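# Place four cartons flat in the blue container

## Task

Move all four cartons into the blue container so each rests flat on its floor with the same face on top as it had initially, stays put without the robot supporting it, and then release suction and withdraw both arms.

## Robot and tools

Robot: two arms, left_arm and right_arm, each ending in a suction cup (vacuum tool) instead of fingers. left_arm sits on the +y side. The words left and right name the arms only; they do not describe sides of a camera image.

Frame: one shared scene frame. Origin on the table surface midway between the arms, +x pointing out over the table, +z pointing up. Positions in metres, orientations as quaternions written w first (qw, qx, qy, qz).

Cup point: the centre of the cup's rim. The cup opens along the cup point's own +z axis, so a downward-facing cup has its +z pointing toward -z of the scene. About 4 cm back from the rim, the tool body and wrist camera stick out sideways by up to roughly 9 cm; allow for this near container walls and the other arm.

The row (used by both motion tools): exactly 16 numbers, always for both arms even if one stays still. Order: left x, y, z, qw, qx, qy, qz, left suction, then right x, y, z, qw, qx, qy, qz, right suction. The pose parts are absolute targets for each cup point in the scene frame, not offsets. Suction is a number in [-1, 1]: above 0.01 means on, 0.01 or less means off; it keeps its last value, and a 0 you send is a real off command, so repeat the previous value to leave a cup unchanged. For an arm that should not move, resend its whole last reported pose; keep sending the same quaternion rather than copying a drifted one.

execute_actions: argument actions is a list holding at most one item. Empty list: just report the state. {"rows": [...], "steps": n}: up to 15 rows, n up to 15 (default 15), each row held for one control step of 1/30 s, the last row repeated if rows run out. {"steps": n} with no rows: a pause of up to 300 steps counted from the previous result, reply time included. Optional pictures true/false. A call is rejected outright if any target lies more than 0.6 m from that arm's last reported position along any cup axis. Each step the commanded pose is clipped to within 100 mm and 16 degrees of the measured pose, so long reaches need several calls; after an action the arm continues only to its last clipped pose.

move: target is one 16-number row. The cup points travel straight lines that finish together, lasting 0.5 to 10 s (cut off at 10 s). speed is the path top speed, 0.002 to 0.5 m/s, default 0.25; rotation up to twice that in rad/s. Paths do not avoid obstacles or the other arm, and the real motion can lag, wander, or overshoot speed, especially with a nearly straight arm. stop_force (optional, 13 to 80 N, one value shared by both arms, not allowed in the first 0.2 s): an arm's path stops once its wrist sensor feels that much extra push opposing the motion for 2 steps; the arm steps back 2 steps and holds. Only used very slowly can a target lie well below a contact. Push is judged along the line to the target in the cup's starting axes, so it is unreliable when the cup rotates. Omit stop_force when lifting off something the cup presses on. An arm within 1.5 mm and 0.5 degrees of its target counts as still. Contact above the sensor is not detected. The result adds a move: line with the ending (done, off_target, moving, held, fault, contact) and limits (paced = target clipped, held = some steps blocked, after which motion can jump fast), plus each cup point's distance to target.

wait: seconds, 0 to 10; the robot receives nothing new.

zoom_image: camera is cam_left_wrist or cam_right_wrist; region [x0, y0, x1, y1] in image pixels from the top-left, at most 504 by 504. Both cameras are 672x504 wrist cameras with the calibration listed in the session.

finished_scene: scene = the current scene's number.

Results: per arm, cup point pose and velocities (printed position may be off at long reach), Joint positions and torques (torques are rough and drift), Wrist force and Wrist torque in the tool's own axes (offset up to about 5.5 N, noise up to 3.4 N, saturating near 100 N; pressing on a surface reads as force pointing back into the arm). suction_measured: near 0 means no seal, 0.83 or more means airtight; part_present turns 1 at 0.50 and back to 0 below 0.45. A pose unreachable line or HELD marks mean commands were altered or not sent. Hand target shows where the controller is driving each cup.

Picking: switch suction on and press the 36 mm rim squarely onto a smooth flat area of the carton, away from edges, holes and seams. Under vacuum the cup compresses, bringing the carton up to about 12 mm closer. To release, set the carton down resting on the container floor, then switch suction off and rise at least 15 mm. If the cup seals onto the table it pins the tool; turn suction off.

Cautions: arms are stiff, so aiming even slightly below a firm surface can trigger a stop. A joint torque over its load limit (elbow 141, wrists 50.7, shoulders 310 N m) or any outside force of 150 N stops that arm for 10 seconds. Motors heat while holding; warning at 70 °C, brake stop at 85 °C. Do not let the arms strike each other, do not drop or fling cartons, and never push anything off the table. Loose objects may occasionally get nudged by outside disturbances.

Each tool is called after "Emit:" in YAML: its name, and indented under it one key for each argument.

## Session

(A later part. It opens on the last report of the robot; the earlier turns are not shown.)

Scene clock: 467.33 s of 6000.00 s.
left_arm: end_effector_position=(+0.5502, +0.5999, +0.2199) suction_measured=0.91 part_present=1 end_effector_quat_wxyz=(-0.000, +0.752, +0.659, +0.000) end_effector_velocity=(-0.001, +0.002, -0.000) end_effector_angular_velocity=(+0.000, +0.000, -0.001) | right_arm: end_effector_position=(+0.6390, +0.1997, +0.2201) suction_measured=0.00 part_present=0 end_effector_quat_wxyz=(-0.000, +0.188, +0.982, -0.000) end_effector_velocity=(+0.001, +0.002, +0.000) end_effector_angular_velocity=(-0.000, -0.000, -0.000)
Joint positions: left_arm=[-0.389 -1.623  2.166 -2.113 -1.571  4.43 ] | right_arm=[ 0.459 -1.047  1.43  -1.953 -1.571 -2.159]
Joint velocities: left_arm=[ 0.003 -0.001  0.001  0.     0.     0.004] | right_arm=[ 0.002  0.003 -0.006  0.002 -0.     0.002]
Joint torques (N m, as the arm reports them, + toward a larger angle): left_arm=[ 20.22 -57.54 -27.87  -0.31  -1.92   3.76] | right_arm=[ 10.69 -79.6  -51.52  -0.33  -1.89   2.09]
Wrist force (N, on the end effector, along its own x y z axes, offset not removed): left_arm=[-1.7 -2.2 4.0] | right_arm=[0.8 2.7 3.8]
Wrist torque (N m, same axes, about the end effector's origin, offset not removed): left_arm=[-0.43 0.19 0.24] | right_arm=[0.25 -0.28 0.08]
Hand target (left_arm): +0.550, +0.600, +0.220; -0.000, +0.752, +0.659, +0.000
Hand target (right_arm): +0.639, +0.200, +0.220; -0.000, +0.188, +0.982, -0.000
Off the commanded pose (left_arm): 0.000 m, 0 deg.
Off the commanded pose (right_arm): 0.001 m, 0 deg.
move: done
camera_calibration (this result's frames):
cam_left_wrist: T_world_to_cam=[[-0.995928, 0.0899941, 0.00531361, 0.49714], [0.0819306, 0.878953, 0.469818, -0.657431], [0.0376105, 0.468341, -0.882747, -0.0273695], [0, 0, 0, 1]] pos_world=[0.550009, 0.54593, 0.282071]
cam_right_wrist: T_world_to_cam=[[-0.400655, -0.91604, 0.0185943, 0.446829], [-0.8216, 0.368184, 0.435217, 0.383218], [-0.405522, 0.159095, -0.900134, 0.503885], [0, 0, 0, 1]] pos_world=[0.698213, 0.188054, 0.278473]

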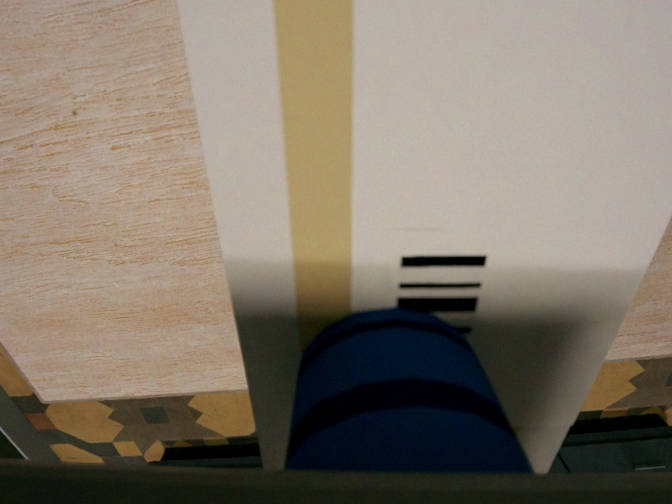

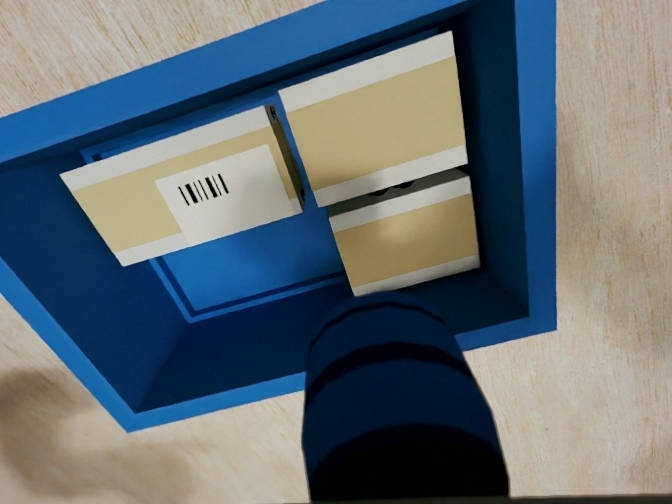

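Emit:
move:
  target: [0.56,0.58,0.21,0,0.752,0.659,0,1,0.6,-0.25,0.25,0,0.188,0.982,0,-1]
  speed: 0.4

Emit:
move:
  target: [0.611,0.30,0.20,0,0.752,0.659,0,1,0.6,-0.25,0.25,0,0.188,0.982,0,-1]
  speed: 0.25

Emit:
move:
  target: [0.611,0.30,0.075,0,0.752,0.659,0,1,0.6,-0.25,0.25,0,0.188,0.982,0,-1]
  speed: 0.04
  stop_force: 20

Emit:
move:
  target: [0.611,0.30,0.045,0,0.752,0.659,0,1,0.6,-0.25,0.25,0,0.188,0.982,0,-1]
  speed: 0.008
  stop_force: 13

Scene clock: 494.77 s of 6000.00 s.
left_arm: end_effector_position=(+0.5600, +0.5800, +0.2100) suction_measured=0.91 part_present=1 end_effector_quat_wxyz=(+0.000, +0.752, +0.659, -0.000) end_effector_velocity=(+0.000, -0.000, +0.000) end_effector_angular_velocity=(-0.000, -0.001, +0.001) | right_arm: end_effector_position=(+0.6010, -0.2498, +0.2499) suction_measured=0.00 part_present=0 end_effector_quat_wxyz=(+0.000, +0.188, +0.982, +0.000) end_effector_velocity=(-0.001, -0.002, +0.000) end_effector_angular_velocity=(-0.000, +0.001, +0.001)
Joint positions: left_arm=[-0.413 -1.592  2.156 -2.135 -1.571  4.406] | right_arm=[-0.05  -1.5    1.982 -2.053 -1.571 -2.668]
Joint velocities: left_arm=[-0.     0.    -0.001 -0.     0.    -0.001] | right_arm=[-0.003 -0.002  0.001  0.001 -0.    -0.004]
Joint torques (N m, as the arm reports them, + toward a larger angle): left_arm=[-17.28 -24.91 -51.42  -7.65  -1.97  -3.25] | right_arm=[ -5.14 -63.24 -36.42  -0.69   2.26  -1.52]
Wrist force (N, on the end effector, along its own x y z axes, offset not removed): left_arm=[-9.9 -1.9 1.0] | right_arm=[2.1 0.9 4.4]
Wrist torque (N m, same axes, about the end effector's origin, offset not removed): left_arm=[-0.36 1.51 -0.02] | right_arm=[-0.11 -0.47 0.11]
Hand target (left_arm): +0.560, +0.580, +0.210; +0.000, +0.752, +0.659, -0.000
Hand target (right_arm): +0.601, -0.250, +0.250; +0.000, +0.188, +0.982, +0.000
Off the commanded pose (left_arm): 0.000 m, 0 deg.
Off the commanded pose (right_arm): 0.001 m, 0 deg.
After step 90, 22.53 s passed at rest.
move: done
camera_calibration (this result's frames):
cam_left_wrist: T_world_to_cam=[[-0.995927, 0.0900147, 0.00519167, 0.508734], [0.0819034, 0.879102, 0.469544, -0.636121], [0.0377019, 0.468057, -0.882894, -0.0269597], [0, 0, 0, 1]] pos_world=[0.559779, 0.52604, 0.272243]
cam_right_wrist: T_world_to_cam=[[-0.400707, -0.916038, 0.0175349, 0.0195892], [-0.822123, 0.367941, 0.434434, 0.505002], [-0.40441, 0.159665, -0.900533, 0.586339], [0, 0, 0, 1]] pos_world=[0.660145, -0.261484, 0.308285]

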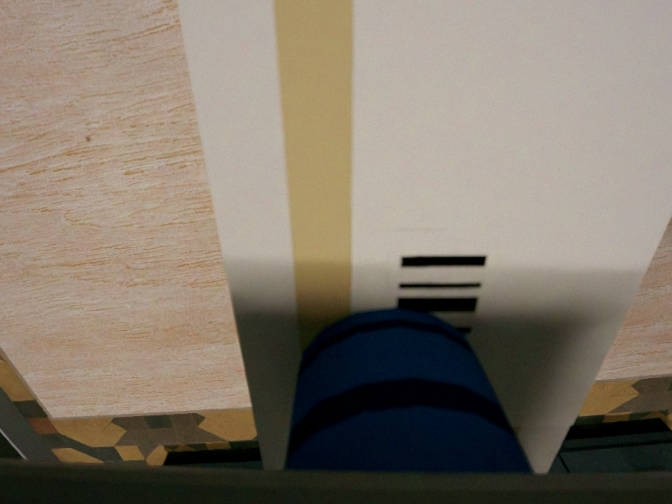

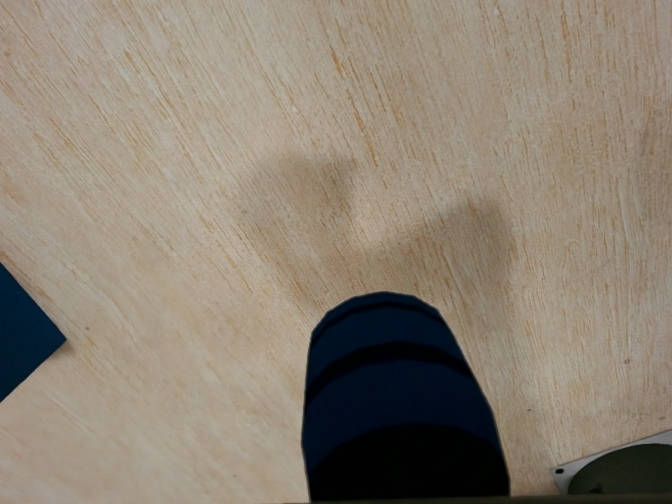

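Scene clock: 496.57 s of 6000.00 s.
left_arm: end_effector_position=(+0.6107, +0.3002, +0.2001) suction_measured=0.91 part_present=1 end_effector_quat_wxyz=(+0.000, +0.752, +0.659, -0.000) end_effector_velocity=(+0.001, -0.002, -0.000) end_effector_angular_velocity=(+0.000, +0.000, +0.001) | right_arm: end_effector_position=(+0.6000, -0.2500, +0.2500) suction_measured=0.00 part_present=0 end_effector_quat_wxyz=(+0.000, +0.188, +0.982, -0.000) end_effector_velocity=(+0.001, -0.000, +0.001) end_effector_angular_velocity=(-0.000, -0.002, -0.000)
Joint positions: left_arm=[-0.722 -1.355  1.911 -2.127 -1.571  4.098] | right_arm=[-0.05  -1.502  1.983 -2.052 -1.571 -2.668]
Joint velocities: left_arm=[-0.001  0.003 -0.003  0.001  0.    -0.003] | right_arm=[-0.    -0.    -0.    -0.001 -0.001 -0.   ]
Joint torques (N m, as the arm reports them, + toward a larger angle): left_arm=[-20.19 -49.57 -52.31  -0.35   1.62  -3.58] | right_arm=[ -3.75 -63.84 -35.86  -0.51  -1.85  -1.69]
Wrist force (N, on the end effector, along its own x y z axes, offset not removed): left_arm=[0.4 0.3 0.6] | right_arm=[1.1 1.8 3.3]
Wrist torque (N m, same axes, about the end effector's origin, offset not removed): left_arm=[0.04 -0.22 0.06] | right_arm=[0.02 -0.33 0.09]
Hand target (left_arm): +0.611, +0.300, +0.200; +0.000, +0.752, +0.659, -0.000
Hand target (right_arm): +0.600, -0.250, +0.250; +0.000, +0.188, +0.982, -0.000
Off the commanded pose (left_arm): 0.000 m, 0 deg.
Off the commanded pose (right_arm): 0.000 m, 0 deg.
move: done
camera_calibration (this result's frames):
cam_left_wrist: T_world_to_cam=[[-0.995926, 0.0900261, 0.00508255, 0.584529], [0.081872, 0.879224, 0.46932, -0.389618], [0.0377823, 0.467824, -0.883014, 0.093427], [0, 0, 0, 1]] pos_world=[0.610517, 0.246231, 0.262382]
cam_right_wrist: T_world_to_cam=[[-0.40064, -0.916056, 0.0181144, 0.0187919], [-0.821846, 0.368037, 0.434876, 0.503915], [-0.405038, 0.159342, -0.900308, 0.586317], [0, 0, 0, 1]] pos_world=[0.65915, -0.261669, 0.308385]

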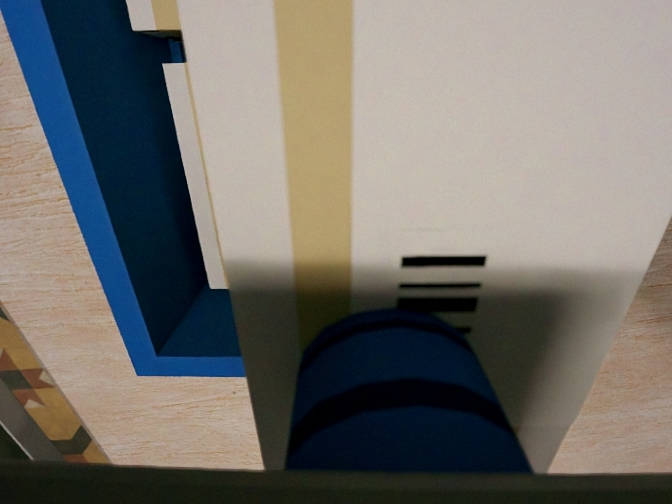

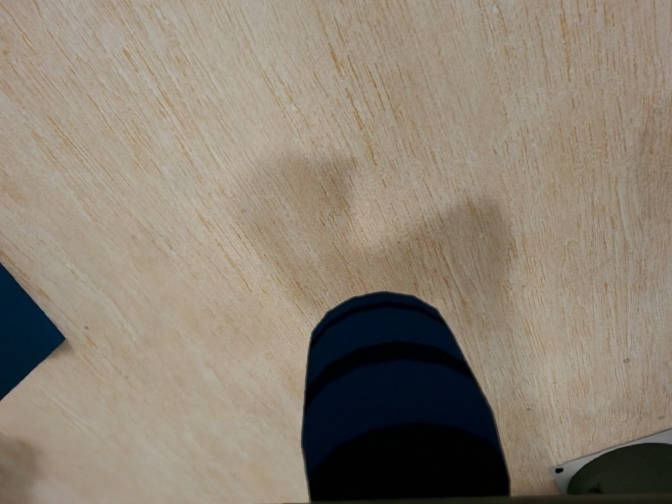

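Scene clock: 500.10 s of 6000.00 s.
left_arm: end_effector_position=(+0.6111, +0.2999, +0.0752) suction_measured=0.91 part_present=1 end_effector_quat_wxyz=(-0.000, +0.752, +0.659, -0.000) end_effector_velocity=(+0.001, -0.000, -0.002) end_effector_angular_velocity=(+0.001, -0.002, +0.000) | right_arm: end_effector_position=(+0.6000, -0.2500, +0.2500) suction_measured=0.00 part_present=0 end_effector_quat_wxyz=(-0.000, +0.188, +0.982, -0.000) end_effector_velocity=(-0.000, -0.000, -0.000) end_effector_angular_velocity=(-0.000, +0.001, -0.000)
Joint positions: left_arm=[-0.722 -1.218  2.    -2.353 -1.571  4.098] | right_arm=[-0.05  -1.502  1.983 -2.052 -1.571 -2.668]
Joint velocities: left_arm=[-0.     0.003  0.    -0.004  0.002 -0.   ] | right_arm=[-0.    -0.     0.     0.001 -0.     0.   ]
Joint torques (N m, as the arm reports them, + toward a larger angle): left_arm=[ 21.56 -49.4  -21.4   -7.81   1.61   3.86] | right_arm=[ -8.63 -62.71 -36.63  -0.73  -1.89  -1.81]
Wrist force (N, on the end effector, along its own x y z axes, offset not removed): left_arm=[0.5 3.6 2.5] | right_arm=[1.3 0.9 1.6]
Wrist torque (N m, same axes, about the end effector's origin, offset not removed): left_arm=[0.85 -0.30 0.02] | right_arm=[-0.15 -0.40 0.11]
Hand target (left_arm): +0.611, +0.300, +0.075; -0.000, +0.752, +0.659, -0.000
Hand target (right_arm): +0.600, -0.250, +0.250; +0.000, +0.188, +0.982, +0.000
Off the commanded pose (left_arm): 0.000 m, 0 deg.
Off the commanded pose (right_arm): 0.000 m, 0 deg.
move: done
camera_calibration (this result's frames):
cam_left_wrist: T_world_to_cam=[[-0.995927, 0.090015, 0.00520957, 0.585538], [0.0819112, 0.879091, 0.469563, -0.330789], [0.0376881, 0.468077, -0.882883, -0.0168117], [0, 0, 0, 1]] pos_world=[0.610882, 0.245955, 0.137433]
cam_right_wrist: T_world_to_cam=[[-0.40067, -0.916043, 0.0181155, 0.018796], [-0.821834, 0.368063, 0.434878, 0.503927], [-0.405034, 0.159354, -0.900307, 0.586324], [0, 0, 0, 1]] pos_world=[0.659157, -0.261692, 0.308384]

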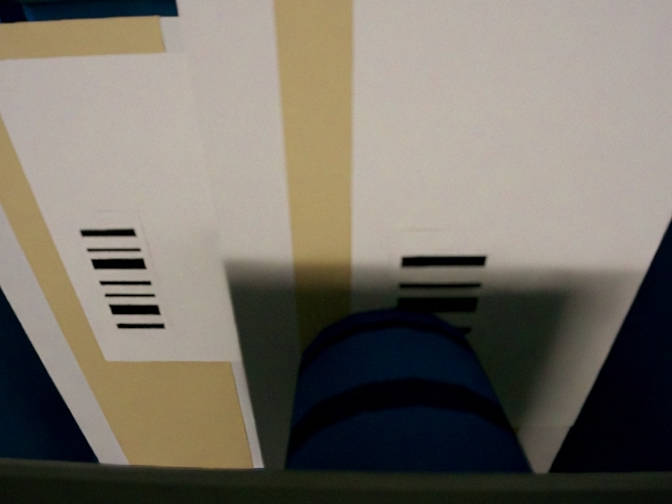

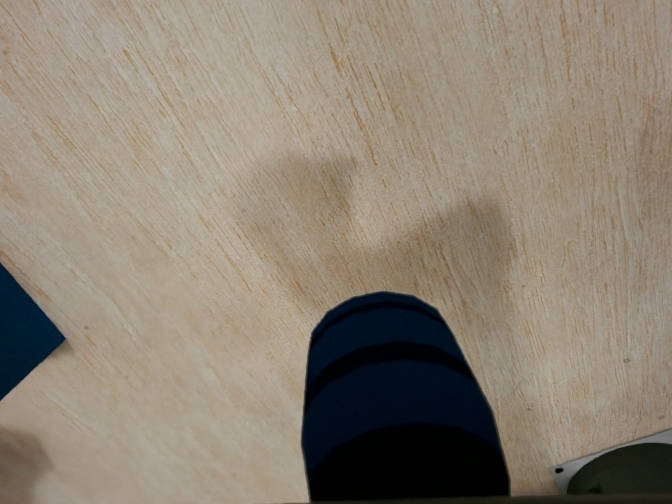

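Scene clock: 502.23 s of 6000.00 s.
left_arm: end_effector_position=(+0.6111, +0.2999, +0.0612) suction_measured=0.91 part_present=1 end_effector_quat_wxyz=(+0.000, +0.752, +0.659, +0.000) end_effector_velocity=(-0.002, +0.000, +0.001) end_effector_angular_velocity=(+0.000, +0.005, +0.000) | right_arm: end_effector_position=(+0.6000, -0.2500, +0.2500) suction_measured=0.00 part_present=0 end_effector_quat_wxyz=(-0.000, +0.188, +0.982, -0.000) end_effector_velocity=(+0.000, -0.000, +0.000) end_effector_angular_velocity=(+0.000, -0.001, -0.000)
Joint positions: left_arm=[-0.722 -1.2    2.008 -2.379 -1.571  4.098] | right_arm=[-0.05  -1.502  1.983 -2.052 -1.571 -2.668]
Joint velocities: left_arm=[-0.    -0.002  0.     0.006 -0.003 -0.   ] | right_arm=[-0.    -0.     0.    -0.001  0.    -0.   ]
Joint torques (N m, as the arm reports them, + toward a larger angle): left_arm=[ 18.57 -69.24 -20.33   2.81   1.49   3.61] | right_arm=[ -8.2  -64.4  -37.76  -0.82  -1.97  -1.42]
Wrist force (N, on the end effector, along its own x y z axes, offset not removed): left_arm=[3.3 2.9 -31.5] | right_arm=[0.9 4.4 2.6]
Wrist torque (N m, same axes, about the end effector's origin, offset not removed): left_arm=[0.67 -0.60 0.27] | right_arm=[0.47 -0.27 0.06]
Hand target (left_arm): +0.611, +0.300, +0.062; +0.000, +0.752, +0.659, +0.000
Hand target (right_arm): +0.600, -0.250, +0.250; -0.000, +0.188, +0.982, -0.000
Off the commanded pose (left_arm): 0.016 m, 0 deg.
Off the commanded pose (right_arm): 0.000 m, 0 deg.
move: contact (left_arm)
camera_calibration (this result's frames):
cam_left_wrist: T_world_to_cam=[[-0.995929, 0.0900098, 0.00487094, 0.585684], [0.081758, 0.879226, 0.469336, -0.324134], [0.0379622, 0.467824, -0.883006, -0.0292159], [0, 0, 0, 1]] pos_world=[0.610909, 0.245938, 0.123477]
cam_right_wrist: T_world_to_cam=[[-0.40067, -0.916043, 0.0181153, 0.0187962], [-0.821834, 0.368063, 0.434878, 0.503927], [-0.405034, 0.159355, -0.900307, 0.586324], [0, 0, 0, 1]] pos_world=[0.659157, -0.261693, 0.308384]

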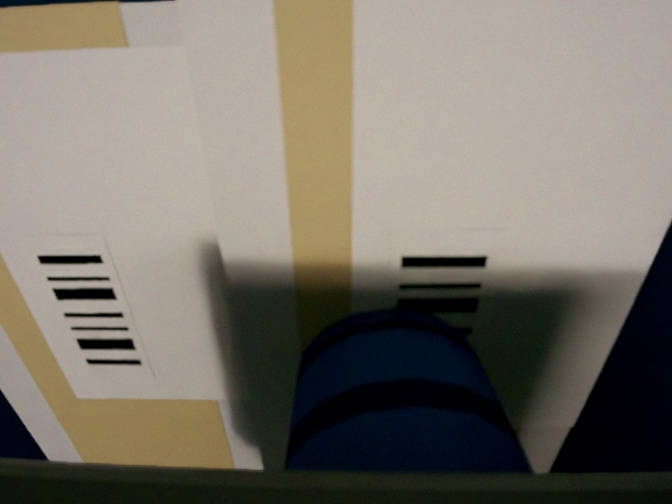

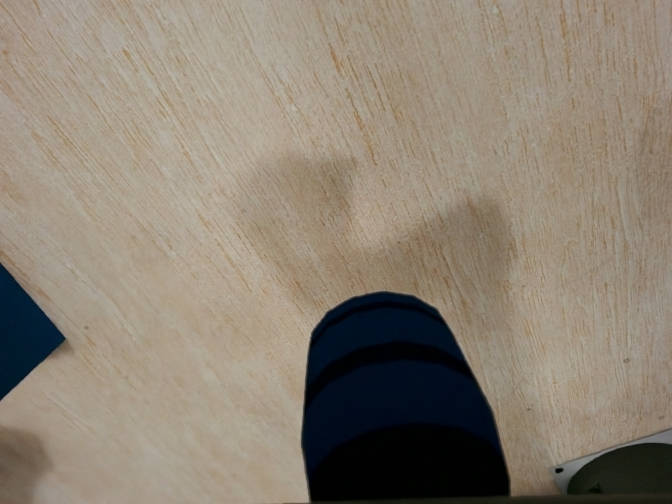

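Same height repeatedly: it's on the floor. Release.

Emit:
move:
  target: [0.611,0.30,0.063,0,0.752,0.659,0,-1,0.6,-0.25,0.25,0,0.188,0.982,0,-1]
  speed: 0.01

Emit:
move:
  target: [0.611,0.30,0.22,0,0.752,0.659,0,-1,0.6,-0.25,0.25,0,0.188,0.982,0,-1]
  speed: 0.15

Scene clock: 506.70 s of 6000.00 s.
left_arm: end_effector_position=(+0.6110, +0.3000, +0.0629) suction_measured=0.01 part_present=0 end_effector_quat_wxyz=(+0.000, +0.752, +0.659, +0.000) end_effector_velocity=(-0.001, -0.000, +0.000) end_effector_angular_velocity=(-0.000, +0.001, +0.001) | right_arm: end_effector_position=(+0.6000, -0.2500, +0.2500) suction_measured=0.00 part_present=0 end_effector_quat_wxyz=(-0.000, +0.188, +0.982, -0.000) end_effector_velocity=(-0.000, +0.001, +0.000) end_effector_angular_velocity=(+0.000, -0.001, +0.001)
Joint positions: left_arm=[-0.722 -1.202  2.007 -2.375 -1.571  4.098] | right_arm=[-0.05  -1.502  1.983 -2.052 -1.571 -2.668]
Joint velocities: left_arm=[-0.    -0.001  0.     0.001 -0.001 -0.001] | right_arm=[ 0.001 -0.    -0.    -0.     0.    -0.   ]
Joint torques (N m, as the arm reports them, + toward a larger angle): left_arm=[  8.06 -78.36 -36.19   1.52   0.82   3.62] | right_arm=[ -5.74 -64.71 -37.89  -0.55  -1.29  -1.01]
Wrist force (N, on the end effector, along its own x y z axes, offset not removed): left_arm=[-3.8 0.5 -13.7] | right_arm=[2.5 2.8 1.8]
Wrist torque (N m, same axes, about the end effector's origin, offset not removed): left_arm=[0.19 0.43 -0.05] | right_arm=[0.15 -0.57 0.07]
Hand target (left_arm): +0.611, +0.300, +0.063; +0.000, +0.752, +0.659, -0.000
Hand target (right_arm): +0.600, -0.250, +0.250; -0.000, +0.188, +0.982, -0.000
Off the commanded pose (left_arm): 0.000 m, 0 deg.
Off the commanded pose (right_arm): 0.000 m, 0 deg.
After step 90, 0.77 s passed at rest.
move: done
camera_calibration (this result's frames):
cam_left_wrist: T_world_to_cam=[[-0.995927, 0.0900084, 0.00518889, 0.585508], [0.0818962, 0.879098, 0.469553, -0.32509], [0.0377022, 0.468066, -0.882889, -0.0276921], [0, 0, 0, 1]] pos_world=[0.610791, 0.246047, 0.12516]
cam_right_wrist: T_world_to_cam=[[-0.40067, -0.916043, 0.0181152, 0.0187962], [-0.821834, 0.368063, 0.434877, 0.503927], [-0.405034, 0.159355, -0.900307, 0.586324], [0, 0, 0, 1]] pos_world=[0.659157, -0.261692, 0.308385]

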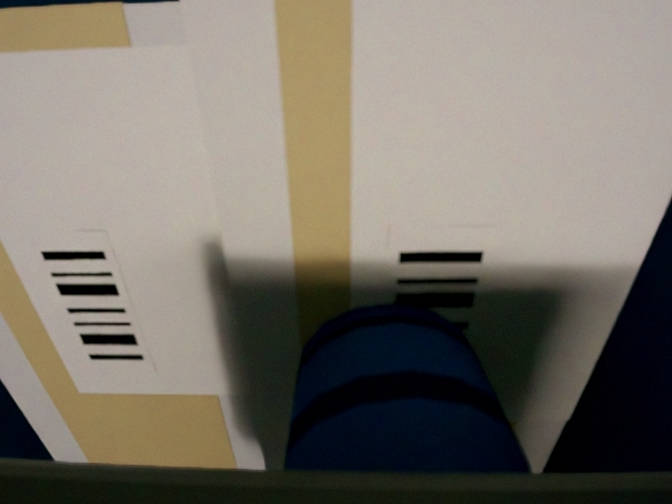

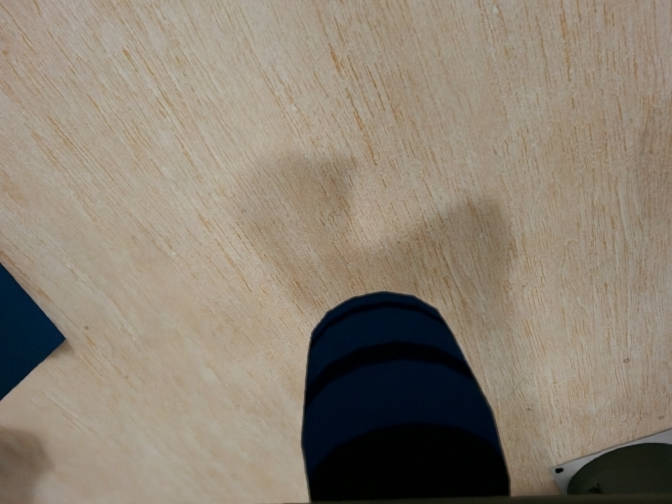

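Scene clock: 508.30 s of 6000.00 s.
left_arm: end_effector_position=(+0.6109, +0.3002, +0.2197) suction_measured=0.01 part_present=0 end_effector_quat_wxyz=(+0.000, +0.752, +0.659, +0.000) end_effector_velocity=(+0.000, -0.000, +0.003) end_effector_angular_velocity=(+0.000, +0.000, -0.001) | right_arm: end_effector_position=(+0.6000, -0.2500, +0.2500) suction_measured=0.00 part_present=0 end_effector_quat_wxyz=(-0.000, +0.188, +0.982, -0.000) end_effector_velocity=(-0.000, -0.001, +0.000) end_effector_angular_velocity=(-0.001, +0.000, -0.001)
Joint positions: left_arm=[-0.721 -1.372  1.892 -2.091 -1.571  4.098] | right_arm=[-0.05  -1.502  1.983 -2.052 -1.571 -2.668]
Joint velocities: left_arm=[-0.    -0.002 -0.003  0.005 -0.     0.001] | right_arm=[-0.001 -0.001 -0.     0.001 -0.001 -0.   ]
Joint torques (N m, as the arm reports them, + toward a larger angle): left_arm=[-12.84 -80.33 -50.32   0.62   0.76  -3.05] | right_arm=[ -7.58 -61.98 -37.82  -0.67  -1.15  -0.39]
Wrist force (N, on the end effector, along its own x y z axes, offset not removed): left_arm=[-5.8 -3.5 -2.8] | right_arm=[2.4 4.1 1.2]
Wrist torque (N m, same axes, about the end effector's origin, offset not removed): left_arm=[-0.56 0.84 0.10] | right_arm=[0.39 -0.52 0.01]
Hand target (left_arm): +0.611, +0.300, +0.220; +0.000, +0.752, +0.659, +0.000
Hand target (right_arm): +0.600, -0.250, +0.250; -0.000, +0.188, +0.982, -0.000
Off the commanded pose (left_arm): 0.000 m, 0 deg.
Off the commanded pose (right_arm): 0.000 m, 0 deg.
move: done
camera_calibration (this result's frames):
cam_left_wrist: T_world_to_cam=[[-0.995927, 0.0900177, 0.00516629, 0.584591], [0.0818931, 0.87909, 0.469569, -0.398889], [0.0377278, 0.468079, -0.882881, 0.110624], [0, 0, 0, 1]] pos_world=[0.610702, 0.246255, 0.281953]
cam_right_wrist: T_world_to_cam=[[-0.40067, -0.916043, 0.0181155, 0.018796], [-0.821834, 0.368063, 0.434878, 0.503927], [-0.405034, 0.159354, -0.900307, 0.586324], [0, 0, 0, 1]] pos_world=[0.659157, -0.261693, 0.308384]

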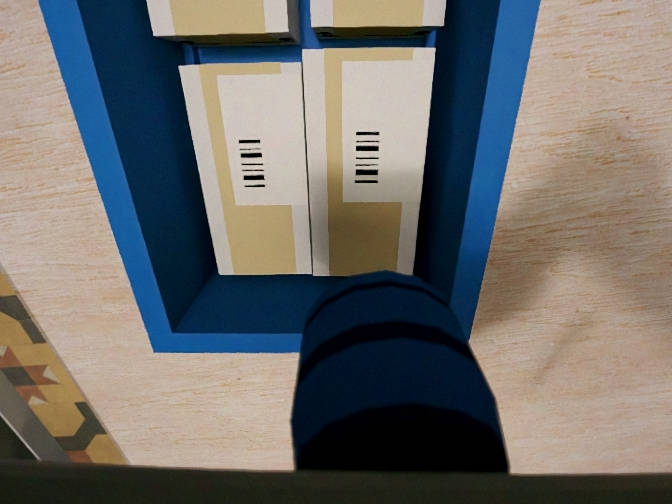

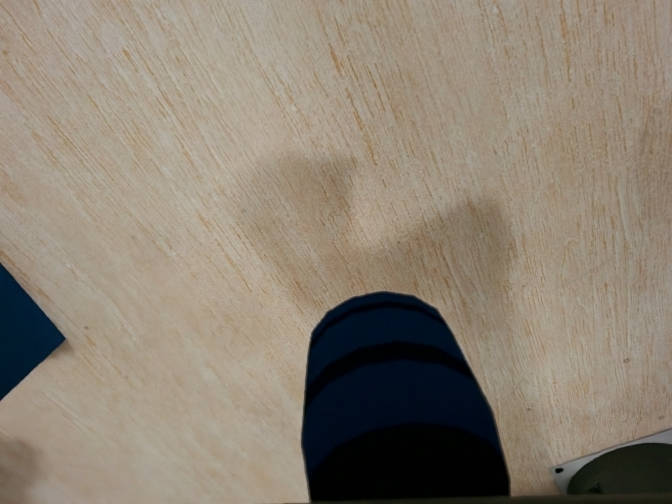

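Emit:
finished_scene:
  scene: 1

The scene is finished: the task was done.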